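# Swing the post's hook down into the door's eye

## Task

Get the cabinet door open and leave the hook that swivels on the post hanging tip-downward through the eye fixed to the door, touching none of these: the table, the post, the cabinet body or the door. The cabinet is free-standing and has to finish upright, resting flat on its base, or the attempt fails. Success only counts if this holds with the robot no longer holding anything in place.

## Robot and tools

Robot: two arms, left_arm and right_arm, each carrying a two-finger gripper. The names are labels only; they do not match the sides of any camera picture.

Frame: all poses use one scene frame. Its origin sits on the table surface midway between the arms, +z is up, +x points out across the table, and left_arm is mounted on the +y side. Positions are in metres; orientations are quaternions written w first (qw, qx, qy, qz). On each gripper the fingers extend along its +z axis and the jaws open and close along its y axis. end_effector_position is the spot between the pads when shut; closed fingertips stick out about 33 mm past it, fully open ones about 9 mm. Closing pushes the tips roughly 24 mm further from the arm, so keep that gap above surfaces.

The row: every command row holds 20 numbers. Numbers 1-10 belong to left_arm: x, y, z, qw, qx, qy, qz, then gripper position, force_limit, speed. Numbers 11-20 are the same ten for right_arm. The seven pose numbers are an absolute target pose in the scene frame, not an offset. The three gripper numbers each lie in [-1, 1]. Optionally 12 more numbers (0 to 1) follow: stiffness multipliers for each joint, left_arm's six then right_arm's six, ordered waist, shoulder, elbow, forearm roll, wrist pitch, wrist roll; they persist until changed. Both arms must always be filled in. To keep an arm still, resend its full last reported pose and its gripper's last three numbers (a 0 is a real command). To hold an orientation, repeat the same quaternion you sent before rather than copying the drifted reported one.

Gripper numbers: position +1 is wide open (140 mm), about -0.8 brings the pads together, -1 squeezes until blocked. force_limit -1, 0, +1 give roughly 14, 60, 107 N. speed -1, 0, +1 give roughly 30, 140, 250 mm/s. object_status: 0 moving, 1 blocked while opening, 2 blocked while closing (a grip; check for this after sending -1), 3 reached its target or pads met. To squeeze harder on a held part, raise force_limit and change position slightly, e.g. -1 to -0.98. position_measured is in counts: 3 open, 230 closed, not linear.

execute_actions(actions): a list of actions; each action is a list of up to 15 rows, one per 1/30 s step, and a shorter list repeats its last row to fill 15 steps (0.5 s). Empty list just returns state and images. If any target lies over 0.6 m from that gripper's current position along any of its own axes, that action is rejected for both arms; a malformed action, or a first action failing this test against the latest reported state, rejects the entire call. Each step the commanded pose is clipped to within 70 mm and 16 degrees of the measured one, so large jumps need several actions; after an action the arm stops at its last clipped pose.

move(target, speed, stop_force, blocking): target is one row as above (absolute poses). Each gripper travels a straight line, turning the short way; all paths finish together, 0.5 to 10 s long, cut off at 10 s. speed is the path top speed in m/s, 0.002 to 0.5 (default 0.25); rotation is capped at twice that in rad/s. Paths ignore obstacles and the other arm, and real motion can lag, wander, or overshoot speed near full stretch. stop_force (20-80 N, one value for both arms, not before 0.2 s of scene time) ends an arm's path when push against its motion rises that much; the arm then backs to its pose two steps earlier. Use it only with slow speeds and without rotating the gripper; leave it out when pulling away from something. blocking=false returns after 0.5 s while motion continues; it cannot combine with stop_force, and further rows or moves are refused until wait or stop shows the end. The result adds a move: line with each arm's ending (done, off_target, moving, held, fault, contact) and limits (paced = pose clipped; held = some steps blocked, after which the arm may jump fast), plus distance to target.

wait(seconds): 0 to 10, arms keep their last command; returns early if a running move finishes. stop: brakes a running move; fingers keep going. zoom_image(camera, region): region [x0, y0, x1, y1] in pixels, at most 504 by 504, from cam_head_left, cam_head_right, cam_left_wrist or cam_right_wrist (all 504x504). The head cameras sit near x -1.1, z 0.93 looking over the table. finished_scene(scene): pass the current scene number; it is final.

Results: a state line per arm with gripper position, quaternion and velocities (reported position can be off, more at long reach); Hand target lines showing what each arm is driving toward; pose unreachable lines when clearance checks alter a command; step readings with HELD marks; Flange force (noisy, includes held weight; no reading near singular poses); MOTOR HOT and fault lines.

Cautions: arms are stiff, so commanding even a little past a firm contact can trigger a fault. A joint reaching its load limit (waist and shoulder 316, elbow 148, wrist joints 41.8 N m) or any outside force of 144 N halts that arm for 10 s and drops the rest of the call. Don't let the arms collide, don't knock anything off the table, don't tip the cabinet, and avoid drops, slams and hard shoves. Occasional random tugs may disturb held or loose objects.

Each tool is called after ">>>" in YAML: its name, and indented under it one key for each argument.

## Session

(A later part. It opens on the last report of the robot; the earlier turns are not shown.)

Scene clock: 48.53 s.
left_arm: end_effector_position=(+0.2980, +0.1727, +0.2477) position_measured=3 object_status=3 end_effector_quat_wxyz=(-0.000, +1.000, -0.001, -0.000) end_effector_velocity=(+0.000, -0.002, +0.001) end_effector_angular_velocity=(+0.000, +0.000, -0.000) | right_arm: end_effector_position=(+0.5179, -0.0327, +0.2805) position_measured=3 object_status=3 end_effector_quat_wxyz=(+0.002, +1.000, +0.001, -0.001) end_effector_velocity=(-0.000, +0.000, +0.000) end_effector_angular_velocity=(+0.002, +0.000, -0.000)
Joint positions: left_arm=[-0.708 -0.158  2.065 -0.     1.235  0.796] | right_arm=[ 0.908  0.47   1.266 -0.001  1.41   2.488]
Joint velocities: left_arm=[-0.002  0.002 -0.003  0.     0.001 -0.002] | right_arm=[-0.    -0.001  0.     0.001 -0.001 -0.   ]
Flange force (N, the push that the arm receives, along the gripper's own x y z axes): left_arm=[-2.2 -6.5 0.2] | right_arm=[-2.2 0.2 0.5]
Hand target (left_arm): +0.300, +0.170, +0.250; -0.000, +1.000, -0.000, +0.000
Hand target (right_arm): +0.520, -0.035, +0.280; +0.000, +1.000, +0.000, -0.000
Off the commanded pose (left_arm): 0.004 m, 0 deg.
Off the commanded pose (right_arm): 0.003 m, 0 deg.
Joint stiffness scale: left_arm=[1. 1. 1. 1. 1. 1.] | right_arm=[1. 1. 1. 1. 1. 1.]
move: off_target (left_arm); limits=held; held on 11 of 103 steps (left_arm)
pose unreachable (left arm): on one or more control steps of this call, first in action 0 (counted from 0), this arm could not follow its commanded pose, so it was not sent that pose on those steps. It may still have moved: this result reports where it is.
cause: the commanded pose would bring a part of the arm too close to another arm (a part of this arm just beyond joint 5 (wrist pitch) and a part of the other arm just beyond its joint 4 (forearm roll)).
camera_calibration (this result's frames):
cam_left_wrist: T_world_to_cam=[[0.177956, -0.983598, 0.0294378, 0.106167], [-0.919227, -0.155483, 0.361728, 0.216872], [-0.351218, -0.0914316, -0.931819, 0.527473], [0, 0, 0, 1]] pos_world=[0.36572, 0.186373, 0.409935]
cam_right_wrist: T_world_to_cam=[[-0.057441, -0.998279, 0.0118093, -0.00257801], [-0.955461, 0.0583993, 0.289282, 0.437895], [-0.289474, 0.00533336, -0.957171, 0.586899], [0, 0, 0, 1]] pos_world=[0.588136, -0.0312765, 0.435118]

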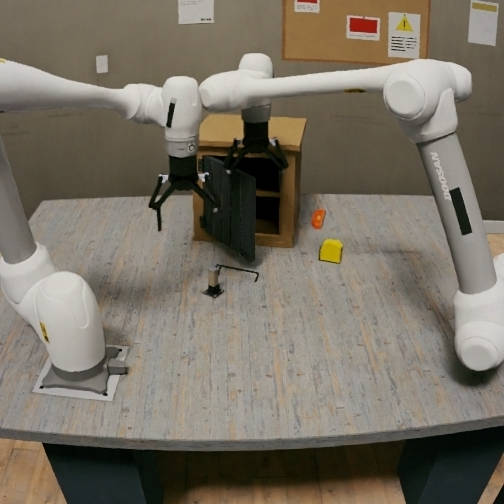

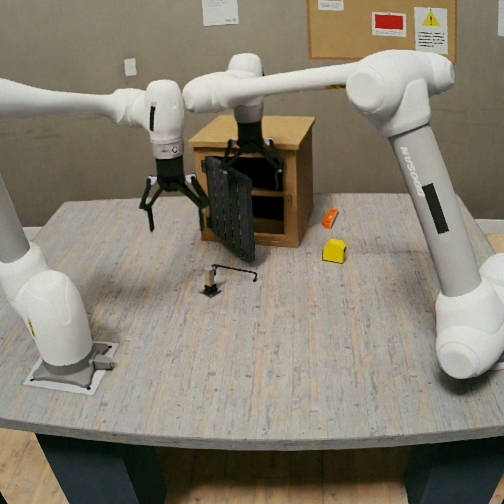

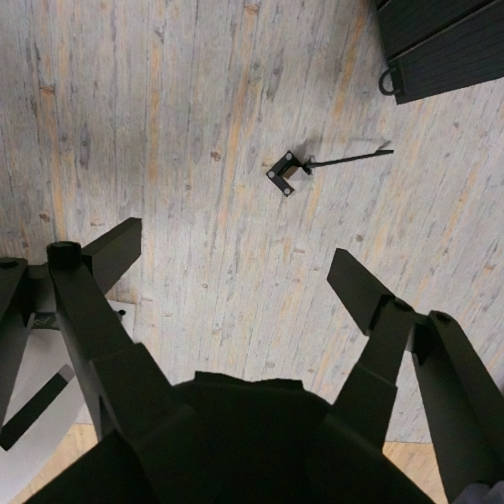

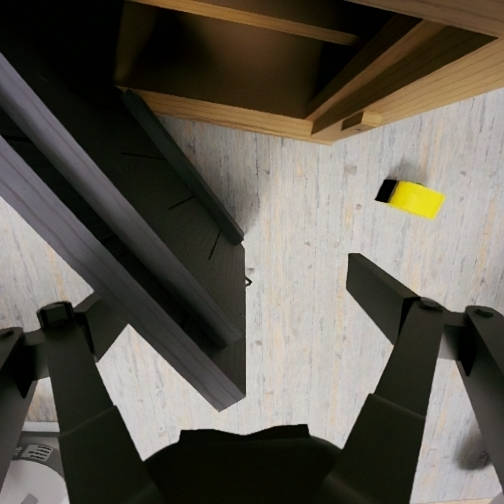

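>>> move:
  target: [0.25,0.2,0.25,0,0.809,-0.588,0,0,0,0,0.52,-0.042,0.28,0,1,0,0,1,0,0]
  speed: 0.25

>>> move:
  target: [0.25,0.2,0.25,0,0.809,-0.588,0,0,0,0,0.52,-0.03,0.40,0,1,0,0,1,0,0]
  speed: 0.15

>>> move:
  target: [0.385,0.046,0.16,0,0.809,-0.588,0,0,0,0,0.5,-0.4,0.42,0,1,0,0,1,0,0]

Scene clock: 63.70 s.
left_arm: end_effector_position=(+0.2537, +0.1968, +0.2524) position_measured=129 object_status=3 end_effector_quat_wxyz=(+0.001, +0.811, -0.585, +0.003) end_effector_velocity=(-0.000, +0.000, -0.000) end_effector_angular_velocity=(-0.000, -0.000, -0.015) | right_arm: end_effector_position=(+0.5180, -0.0396, +0.2805) position_measured=3 object_status=3 end_effector_quat_wxyz=(+0.002, +1.000, +0.001, -0.001) end_effector_velocity=(+0.001, -0.001, +0.000) end_effector_angular_velocity=(-0.000, -0.002, -0.002)
Joint positions: left_arm=[-0.744 -0.252  2.128 -0.     1.259  2.006] | right_arm=[ 0.903  0.461  1.28  -0.001  1.405  2.483]
Joint velocities: left_arm=[ 0.    -0.001  0.001 -0.    -0.     0.016] | right_arm=[-0.002 -0.001  0.    -0.001 -0.     0.   ]
Flange force (N, the push that the arm receives, along the gripper's own x y z axes): left_arm=[-7.2 -0.6 0.5] | right_arm=[-3.2 3.2 -0.1]
Hand target (left_arm): +0.250, +0.200, +0.250; -0.000, +0.809, -0.588, +0.000
Hand target (right_arm): +0.520, -0.042, +0.280; +0.000, +1.000, -0.000, -0.000
Off the commanded pose (left_arm): 0.005 m, 1 deg.
Off the commanded pose (right_arm): 0.003 m, 0 deg.
Joint stiffness scale: left_arm=[1. 1. 1. 1. 1. 1.] | right_arm=[1. 1. 1. 1. 1. 1.]
move: off_target (left_arm); limits=held; held on 1 of 89 steps (right_arm)
pose unreachable (right arm): on one or more control steps of this call, first in action 0 (counted from 0), this arm could not follow its commanded pose, so it was not sent that pose on those steps. It may still have moved: this result reports where it is.
cause: the commanded pose would bring a part of the arm too close to another arm (a part of this arm just beyond joint 4 (forearm roll) and a part of the other arm just beyond its joint 5 (wrist pitch)).
camera_calibration (this result's frames):
cam_left_wrist: T_world_to_cam=[[-0.876088, -0.481321, 0.028304, 0.306419], [-0.44115, 0.823892, 0.355793, -0.134341], [-0.19457, 0.29922, -0.934136, 0.402462], [0, 0, 0, 1]] pos_world=[0.287492, 0.137744, 0.415079]
cam_right_wrist: T_world_to_cam=[[-0.0575149, -0.998276, 0.0116698, -0.00944295], [-0.955478, 0.0584301, 0.28922, 0.438443], [-0.289403, 0.00548419, -0.957191, 0.586923], [0, 0, 0, 1]] pos_world=[0.588237, -0.0382637, 0.435101]

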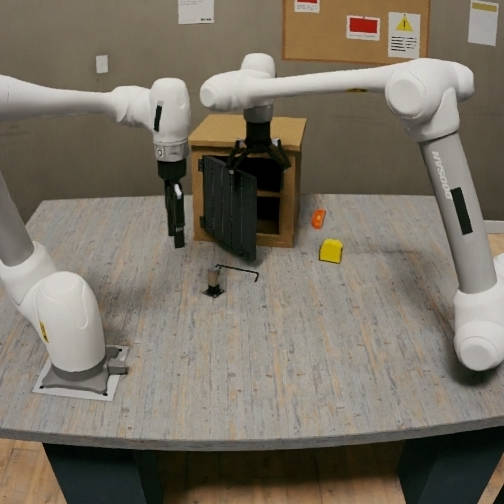

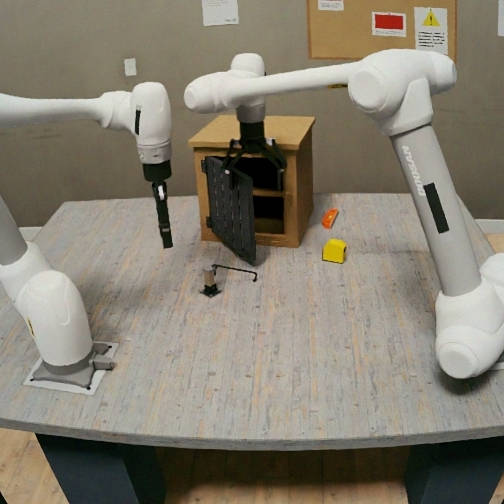

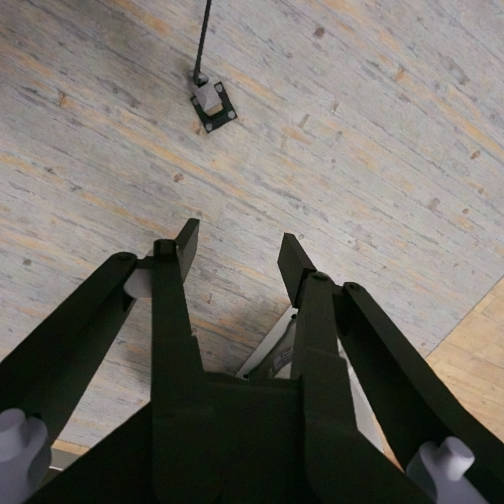

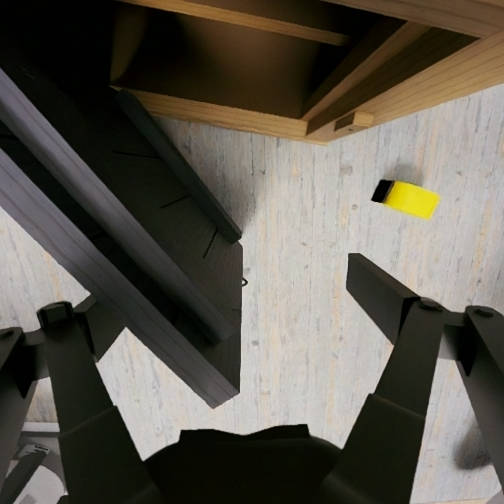

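Scene clock: 65.00 s.
left_arm: end_effector_position=(+0.2536, +0.1968, +0.2524) position_measured=129 object_status=3 end_effector_quat_wxyz=(+0.001, +0.811, -0.586, +0.003) end_effector_velocity=(+0.000, +0.001, -0.000) end_effector_angular_velocity=(+0.001, +0.001, +0.005) | right_arm: end_effector_position=(+0.5230, -0.0326, +0.3991) position_measured=3 object_status=3 end_effector_quat_wxyz=(-0.001, +1.000, -0.001, +0.002) end_effector_velocity=(-0.001, +0.000, +0.002) end_effector_angular_velocity=(-0.001, +0.000, +0.001)
Joint positions: left_arm=[-0.744 -0.252  2.128 -0.     1.259  2.008] | right_arm=[ 0.903  0.457  1.073 -0.001  1.607  2.488]
Joint velocities: left_arm=[ 0.003  0.     0.001 -0.     0.    -0.002] | right_arm=[ 0.001  0.    -0.003 -0.     0.004  0.   ]
Flange force (N, the push that the arm receives, along the gripper's own x y z axes): left_arm=[-3.6 -1.6 2.1] | right_arm=[-4.0 4.1 3.1]
Hand target (left_arm): +0.250, +0.200, +0.250; -0.000, +0.809, -0.588, -0.000
Hand target (right_arm): +0.520, -0.030, +0.400; -0.000, +1.000, -0.000, +0.000
Off the commanded pose (left_arm): 0.005 m, 0 deg.
Off the commanded pose (right_arm): 0.004 m, 0 deg.
Joint stiffness scale: left_arm=[1. 1. 1. 1. 1. 1.] | right_arm=[1. 1. 1. 1. 1. 1.]
move: off_target (left_arm, right_arm)
camera_calibration (this result's frames):
cam_left_wrist: T_world_to_cam=[[-0.876749, -0.480113, 0.0283098, 0.306329], [-0.440002, 0.824483, 0.355847, -0.134817], [-0.194188, 0.299532, -0.934115, 0.402232], [0, 0, 0, 1]] pos_world=[0.287363, 0.137746, 0.415033]
cam_right_wrist: T_world_to_cam=[[-0.06183, -0.998077, 0.00441061, 0.00157416], [-0.956765, 0.0605279, 0.284494, 0.411067], [-0.284214, 0.0133704, -0.958668, 0.700031], [0, 0, 0, 1]] pos_world=[0.592351, -0.0326696, 0.554143]

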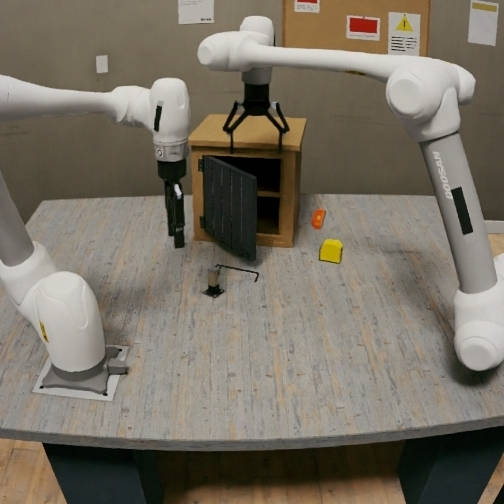

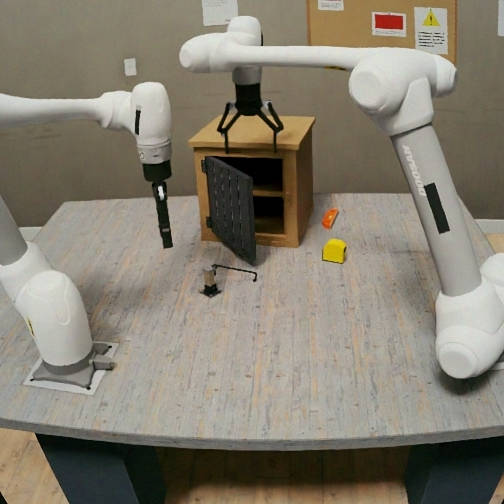

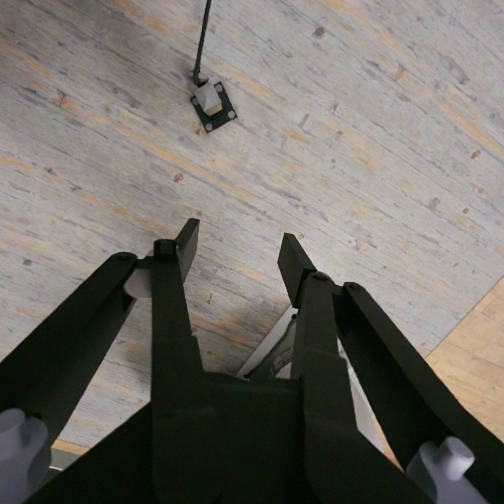

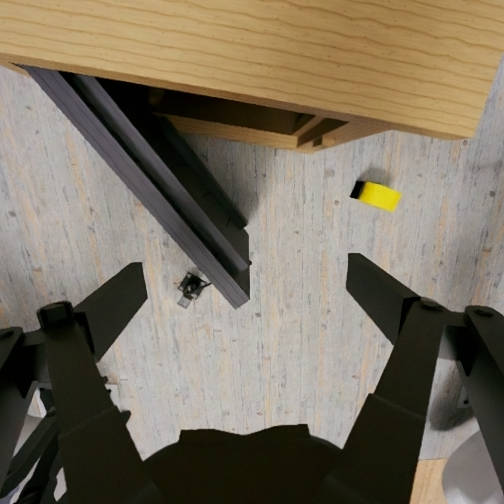

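Scene clock: 67.07 s.
left_arm: end_effector_position=(+0.3815, +0.0506, +0.1586) position_measured=129 object_status=3 end_effector_quat_wxyz=(-0.001, +0.808, -0.589, -0.003) end_effector_velocity=(+0.001, -0.000, +0.000) end_effector_angular_velocity=(-0.000, -0.000, -0.001) | right_arm: end_effector_position=(+0.5008, -0.3971, +0.4217) position_measured=3 object_status=3 end_effector_quat_wxyz=(+0.000, +1.000, +0.001, +0.001) end_effector_velocity=(-0.000, -0.001, -0.001) end_effector_angular_velocity=(+0.000, +0.002, +0.003)
Joint positions: left_arm=[-0.757  0.145  1.94  -0.     1.063  2.004] | right_arm=[ 0.531 -0.003  1.606 -0.001  1.538  2.112]
Joint velocities: left_arm=[ 0.001  0.    -0.001  0.     0.001  0.002] | right_arm=[-0.002 -0.     0.002  0.001  0.    -0.005]
Flange force (N, the push that the arm receives, along the gripper's own x y z axes): left_arm=[-2.7 -0.1 0.4] | right_arm=[1.6 -1.4 1.7]
Hand target (left_arm): +0.385, +0.046, +0.160; -0.000, +0.809, -0.588, +0.000
Hand target (right_arm): +0.500, -0.400, +0.420; +0.000, +1.000, +0.000, -0.000
Off the commanded pose (left_arm): 0.006 m, 0 deg.
Off the commanded pose (right_arm): 0.003 m, 0 deg.
Joint stiffness scale: left_arm=[1. 1. 1. 1. 1. 1.] | right_arm=[1. 1. 1. 1. 1. 1.]
move: off_target (left_arm)
camera_calibration (this result's frames):
cam_left_wrist: T_world_to_cam=[[-0.880638, -0.472749, 0.0313991, 0.351538], [-0.429788, 0.824986, 0.366989, 0.0697286], [-0.199397, 0.309689, -0.929695, 0.384043], [0, 0, 0, 1]] pos_world=[0.416124, -0.0102698, 0.320416]
cam_right_wrist: T_world_to_cam=[[-0.0578426, -0.998292, 0.00818515, -0.367341], [-0.956224, 0.0577573, 0.286879, 0.403087], [-0.286862, 0.00876698, -0.957932, 0.719425], [0, 0, 0, 1]] pos_world=[0.570569, -0.396302, 0.576529]

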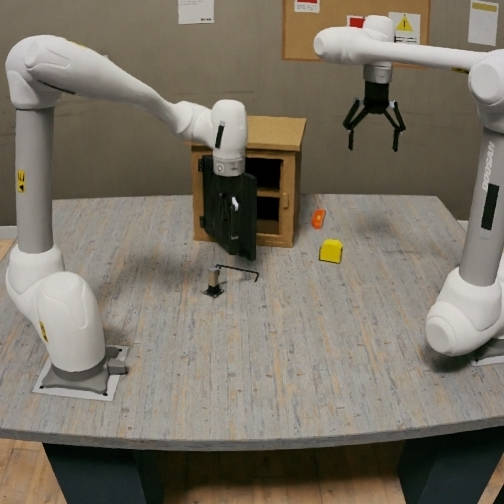

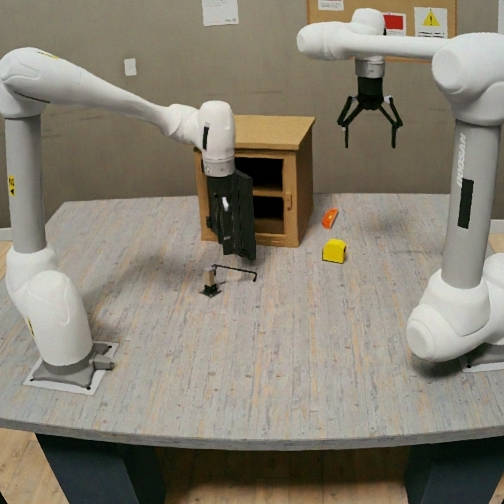

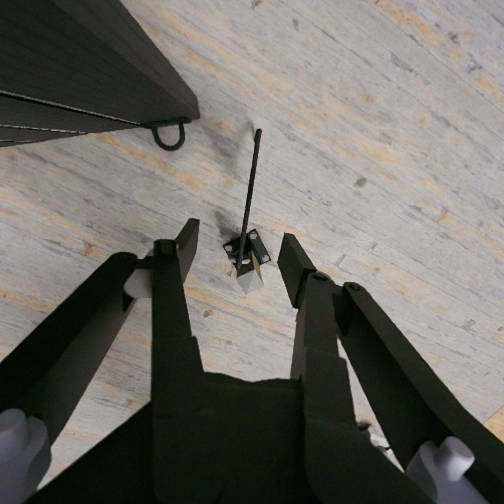

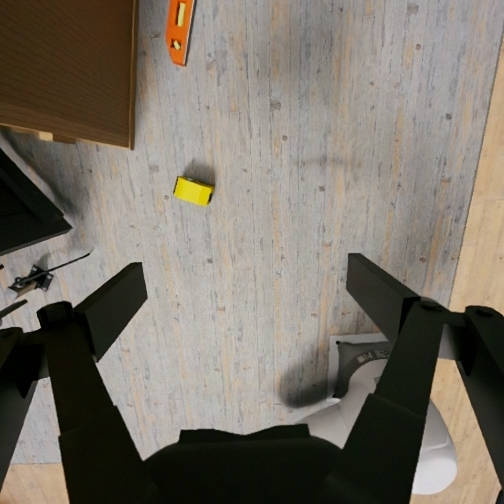

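>>> move:
  target: [0.386,0.042,0.066,0,0.809,-0.588,0,-0.3,-1,0,0.5,-0.4,0.42,0,1,0,0,1,0,0]
  speed: 0.08

>>> move:
  target: [0.386,0.042,0.066,0,0.809,-0.588,0,-1,-1,-0.5,0.5,-0.4,0.42,0,1,0,0,1,0,0]

>>> zoom_image:
  camera: "cam_head_left"
  region: [180,200,280,300]

Scene clock: 75.67 s.
left_arm: end_effector_position=(+0.3892, +0.0399, +0.0714) position_measured=167 object_status=3 end_effector_quat_wxyz=(+0.001, +0.808, -0.589, +0.004) end_effector_velocity=(+0.001, -0.000, -0.002) end_effector_angular_velocity=(-0.001, -0.001, -0.000) | right_arm: end_effector_position=(+0.5008, -0.3973, +0.4217) position_measured=3 object_status=3 end_effector_quat_wxyz=(+0.001, +1.000, +0.001, +0.000) end_effector_velocity=(-0.001, +0.001, -0.001) end_effector_angular_velocity=(+0.001, +0.002, +0.003)
Joint positions: left_arm=[-0.76   0.243  2.005 -0.     0.886  2.001] | right_arm=[ 0.531 -0.003  1.607 -0.001  1.538  2.112]
Joint velocities: left_arm=[ 0.     0.002  0.001  0.001 -0.004  0.   ] | right_arm=[ 0.002  0.001  0.     0.002  0.    -0.   ]
Flange force (N, the push that the arm receives, along the gripper's own x y z axes): left_arm=[-4.1 0.0 -1.5] | right_arm=[-0.7 -3.7 1.6]
Hand target (left_arm): +0.386, +0.042, +0.066; +0.000, +0.809, -0.588, -0.000
Hand target (right_arm): +0.500, -0.400, +0.420; +0.000, +1.000, -0.000, -0.000
Off the commanded pose (left_arm): 0.007 m, 0 deg.
Off the commanded pose (right_arm): 0.003 m, 0 deg.
Joint stiffness scale: left_arm=[1. 1. 1. 1. 1. 1.] | right_arm=[1. 1. 1. 1. 1. 1.]
move: off_target (left_arm)
camera_calibration (this result's frames):
cam_left_wrist: T_world_to_cam=[[-0.880856, -0.472557, 0.0279874, 0.356313], [-0.433253, 0.828592, 0.35458, 0.115902], [-0.190749, 0.300208, -0.934607, 0.305215], [0, 0, 0, 1]] pos_world=[0.422294, -0.0192853, 0.234188]
cam_right_wrist: T_world_to_cam=[[-0.0577338, -0.998298, 0.00824032, -0.367636], [-0.956206, 0.0576682, 0.286956, 0.403054], [-0.286943, 0.00868761, -0.957908, 0.719378], [0, 0, 0, 1]] pos_world=[0.570598, -0.396503, 0.576469]

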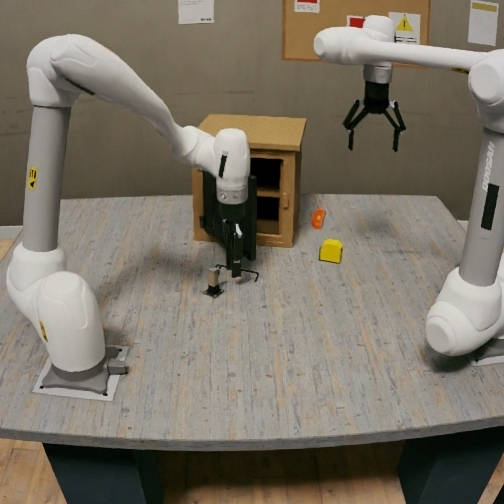

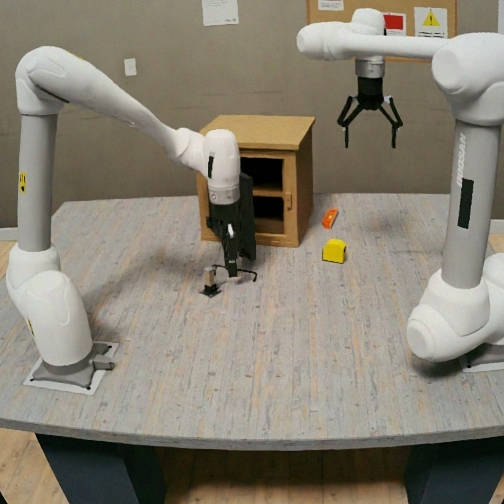

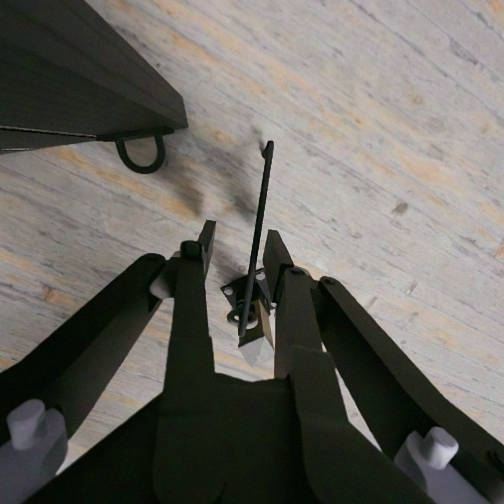

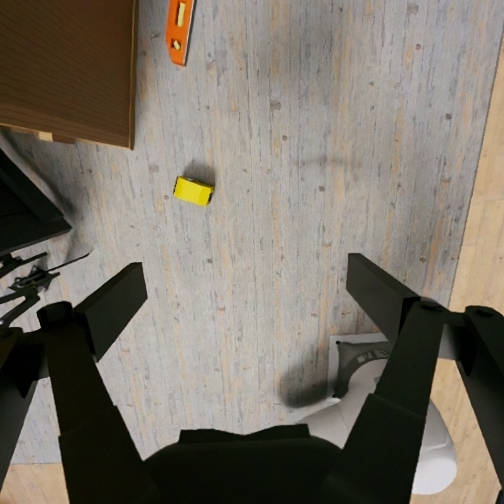

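Scene clock: 76.37 s.
left_arm: end_effector_position=(+0.3890, +0.0397, +0.0713) position_measured=217 object_status=2 end_effector_quat_wxyz=(+0.001, +0.808, -0.589, +0.004) end_effector_velocity=(-0.000, +0.000, -0.001) end_effector_angular_velocity=(+0.001, +0.002, +0.000) | right_arm: end_effector_position=(+0.5008, -0.3973, +0.4217) position_measured=3 object_status=3 end_effector_quat_wxyz=(+0.001, +1.000, +0.001, +0.000) end_effector_velocity=(+0.000, +0.000, +0.000) end_effector_angular_velocity=(+0.000, -0.001, -0.002)
Joint positions: left_arm=[-0.76   0.243  2.005 -0.     0.886  2.   ] | right_arm=[ 0.531 -0.003  1.607 -0.001  1.538  2.112]
Joint velocities: left_arm=[ 0.     0.002  0.001 -0.    -0.001  0.   ] | right_arm=[ 0.001 -0.    -0.    -0.    -0.001  0.003]
Flange force (N, the push that the arm receives, along the gripper's own x y z axes): left_arm=[-4.4 5.0 -1.9] | right_arm=[-0.1 -3.7 0.5]
Hand target (left_arm): +0.386, +0.042, +0.066; -0.000, +0.809, -0.588, -0.000
Hand target (right_arm): +0.500, -0.400, +0.420; +0.000, +1.000, -0.000, -0.000
Off the commanded pose (left_arm): 0.007 m, 0 deg.
Off the commanded pose (right_arm): 0.003 m, 0 deg.
Joint stiffness scale: left_arm=[1. 1. 1. 1. 1. 1.] | right_arm=[1. 1. 1. 1. 1. 1.]
move: off_target (left_arm)
camera_calibration (this result's frames):
cam_left_wrist: T_world_to_cam=[[-0.88085, -0.472565, 0.0280241, 0.356071], [-0.433225, 0.828555, 0.354702, 0.115997], [-0.190839, 0.300299, -0.934559, 0.305158], [0, 0, 0, 1]] pos_world=[0.422134, -0.0194813, 0.234065]
cam_right_wrist: T_world_to_cam=[[-0.057745, -0.998297, 0.00824865, -0.367642], [-0.956202, 0.0576812, 0.286968, 0.403054], [-0.286955, 0.00868357, -0.957905, 0.719373], [0, 0, 0, 1]] pos_world=[0.570599, -0.396511, 0.57646]

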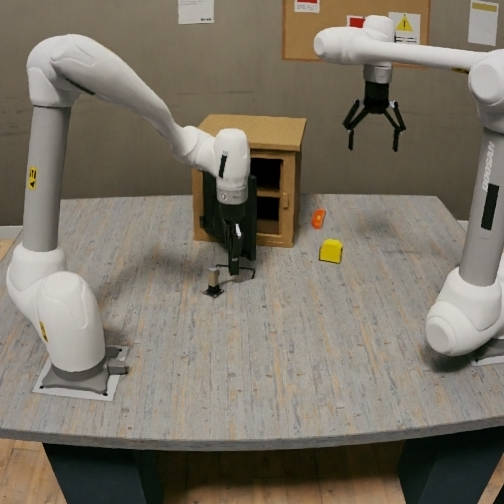

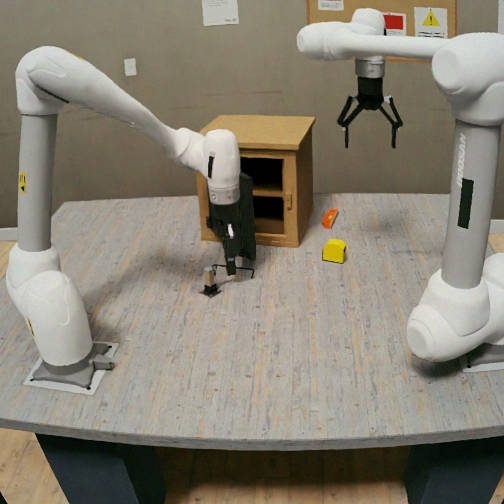

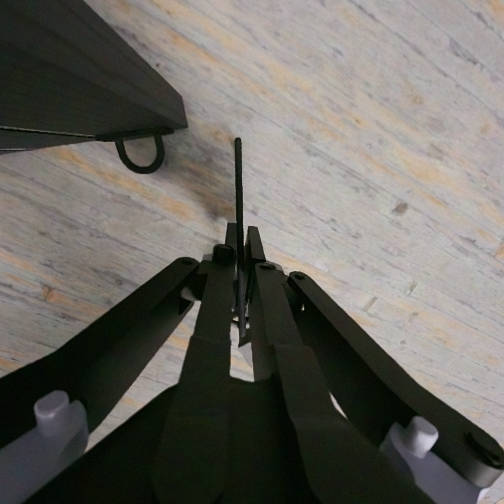

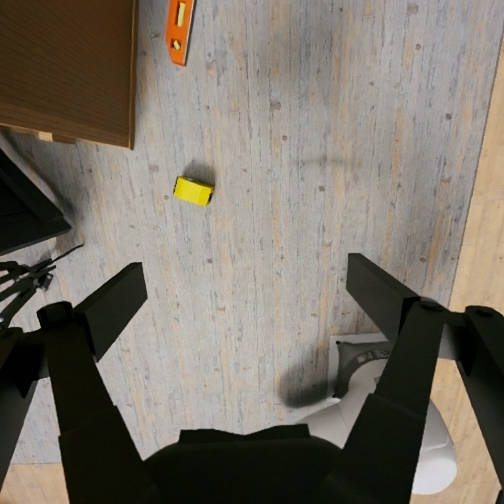

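Region (180, 200, 280, 300) of cam_head_left's 504x504 image, scaled by 5.040, with more detail than that image has.

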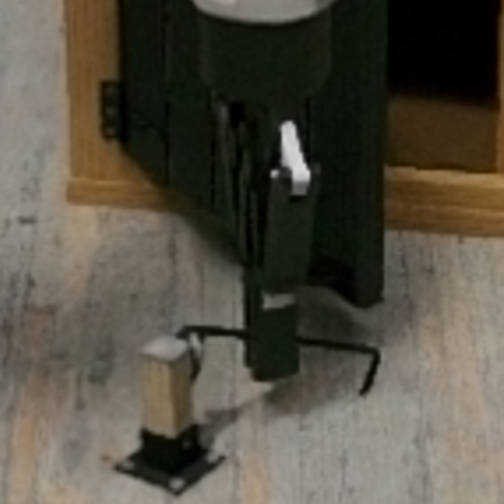

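>>> move:
  target: [0.387,0.047,0.106,0.133,0.828,-0.497,0.222,-0.98,-0.5,-0.5,0.5,-0.4,0.42,0,1,0,0,1,0,0]
  speed: 0.1

>>> move:
  target: [0.407,0.065,0.106,0.08,0.919,-0.298,0.246,-0.98,-0.5,-0.5,0.5,-0.4,0.42,0,1,0,0,1,0,0]
  speed: 0.1

>>> zoom_image:
  camera: "cam_head_right"
  region: [180,200,280,300]

Scene clock: 91.70 s.
left_arm: end_effector_position=(+0.3856, +0.0457, +0.1036) position_measured=225 object_status=2 end_effector_quat_wxyz=(+0.133, +0.829, -0.498, +0.217) end_effector_velocity=(-0.000, +0.000, +0.000) end_effector_angular_velocity=(-0.014, -0.002, -0.003) | right_arm: end_effector_position=(+0.5008, -0.3973, +0.4217) position_measured=3 object_status=3 end_effector_quat_wxyz=(+0.001, +1.000, +0.001, +0.000) end_effector_velocity=(+0.001, -0.002, -0.000) end_effector_angular_velocity=(-0.001, -0.001, -0.003)
Joint positions: left_arm=[-0.658  0.028  2.288 -0.491  0.38   2.344] | right_arm=[ 0.531 -0.003  1.607 -0.001  1.538  2.112]
Joint velocities: left_arm=[ 0.007 -0.002  0.007 -0.049 -0.007  0.053] | right_arm=[-0.002 -0.     0.    -0.002 -0.     0.   ]
Flange force (N, the push that the arm receives, along the gripper's own x y z axes): left_arm=[-11.0 1.6 4.9] | right_arm=[0.1 -3.9 0.3]
Hand target (left_arm): +0.387, +0.047, +0.106; +0.133, +0.828, -0.497, +0.222
Hand target (right_arm): +0.500, -0.400, +0.420; +0.000, +1.000, -0.000, -0.000
Off the commanded pose (left_arm): 0.003 m, 1 deg.
Off the commanded pose (right_arm): 0.003 m, 0 deg.
Joint stiffness scale: left_arm=[1. 1. 1. 1. 1. 1.] | right_arm=[1. 1. 1. 1. 1. 1.]
move: done
camera_calibration (this result's frames):
cam_left_wrist: T_world_to_cam=[[-0.801973, -0.585493, 0.118479, 0.320358], [-0.597218, 0.790186, -0.137609, 0.214143], [-0.0130511, -0.181116, -0.983375, 0.291393], [0, 0, 0, 1]] pos_world=[0.388611, 0.0711308, 0.278061]
cam_right_wrist: T_world_to_cam=[[-0.0577394, -0.998298, 0.00824897, -0.367645], [-0.956202, 0.0576759, 0.286968, 0.403052], [-0.286955, 0.00868168, -0.957905, 0.719372], [0, 0, 0, 1]] pos_world=[0.570599, -0.396511, 0.57646]

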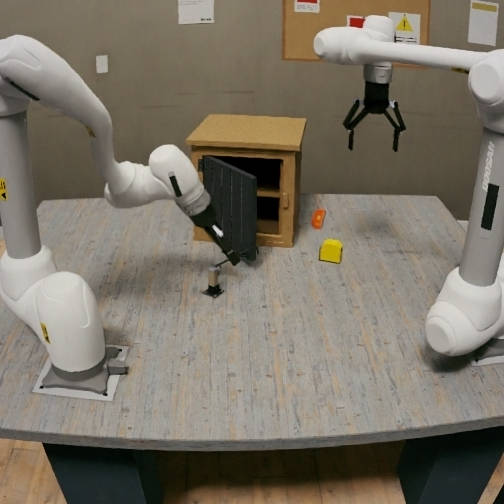

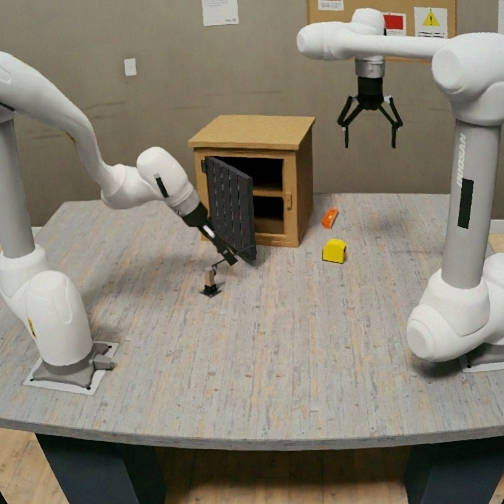

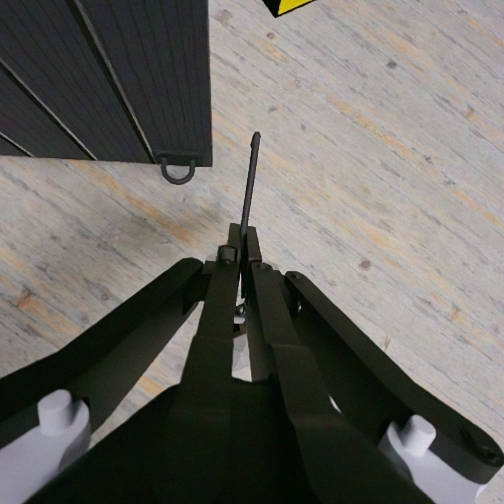

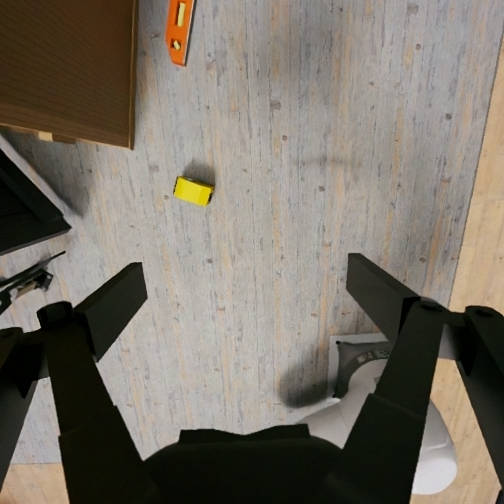

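Scene clock: 94.33 s.
left_arm: end_effector_position=(+0.4054, +0.0644, +0.1035) position_measured=225 object_status=2 end_effector_quat_wxyz=(+0.081, +0.920, -0.296, +0.242) end_effector_velocity=(+0.001, +0.000, +0.001) end_effector_angular_velocity=(+0.003, -0.010, +0.017) | right_arm: end_effector_position=(+0.5008, -0.3973, +0.4217) position_measured=3 object_status=3 end_effector_quat_wxyz=(+0.001, +1.000, +0.001, +0.000) end_effector_velocity=(-0.000, -0.000, +0.000) end_effector_angular_velocity=(+0.000, +0.000, -0.002)
Joint positions: left_arm=[-0.768  0.014  2.304  0.311  0.33   1.087] | right_arm=[ 0.531 -0.003  1.607 -0.001  1.538  2.112]
Joint velocities: left_arm=[-0.011 -0.002  0.001  0.066  0.005 -0.082] | right_arm=[-0.001 -0.001  0.     0.     0.     0.001]
Flange force (N, the push that the arm receives, along the gripper's own x y z axes): left_arm=no reading | right_arm=[-1.5 -1.5 1.1]
Hand target (left_arm): +0.407, +0.065, +0.106; +0.080, +0.919, -0.298, +0.246
Hand target (right_arm): +0.500, -0.400, +0.420; +0.000, +1.000, -0.000, -0.000
Off the commanded pose (left_arm): 0.003 m, 1 deg.
Off the commanded pose (right_arm): 0.003 m, 0 deg.
Joint stiffness scale: left_arm=[1. 1. 1. 1. 1. 1.] | right_arm=[1. 1. 1. 1. 1. 1.]
move: done
camera_calibration (this result's frames):
cam_left_wrist: T_world_to_cam=[[-0.459348, -0.879962, 0.121103, 0.226977], [-0.885606, 0.443178, -0.138906, 0.350495], [0.0685623, -0.171056, -0.982873, 0.261188], [0, 0, 0, 1]] pos_world=[0.396755, 0.0890772, 0.277913]
cam_right_wrist: T_world_to_cam=[[-0.0577394, -0.998298, 0.00824901, -0.367645], [-0.956202, 0.0576759, 0.286968, 0.403052], [-0.286955, 0.00868164, -0.957905, 0.719372], [0, 0, 0, 1]] pos_world=[0.570599, -0.396511, 0.57646]

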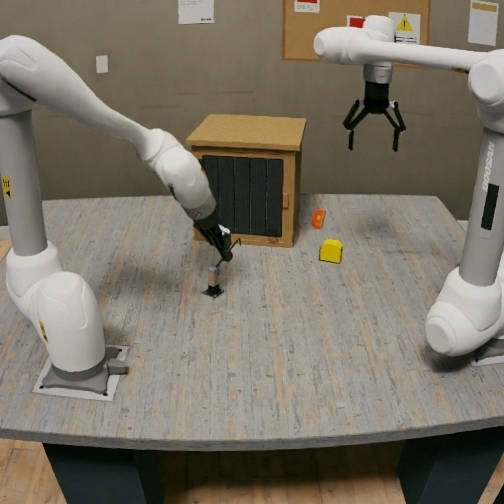

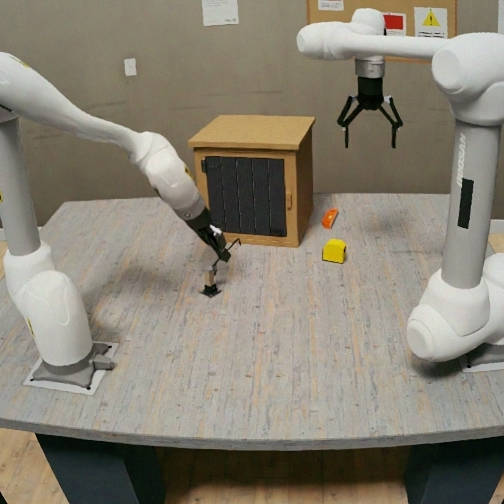

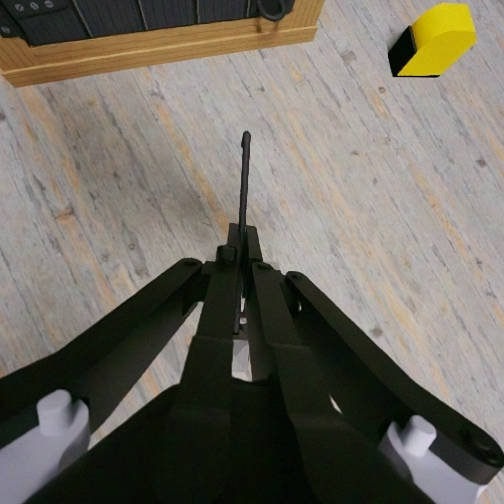

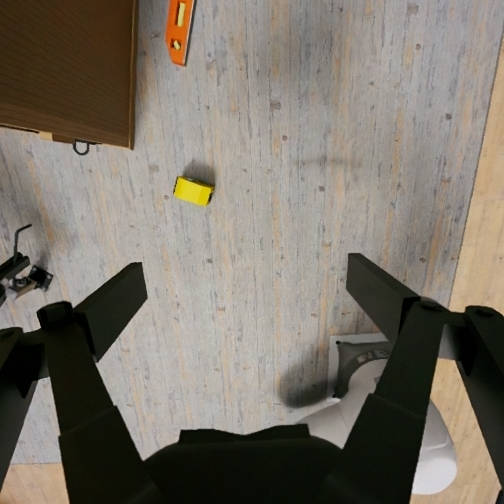

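Region (180, 200, 280, 300) of cam_head_right's 504x504 image, scaled by 5.040, with more detail than that image has.

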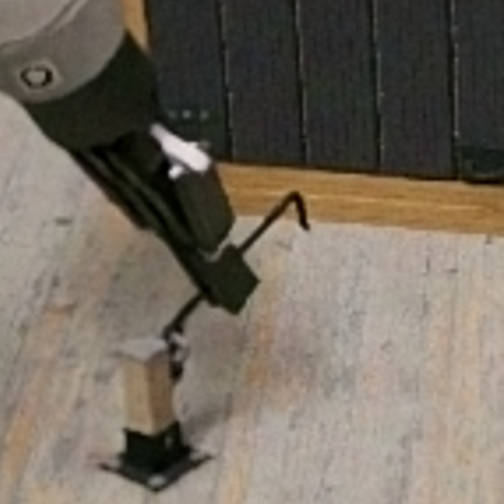

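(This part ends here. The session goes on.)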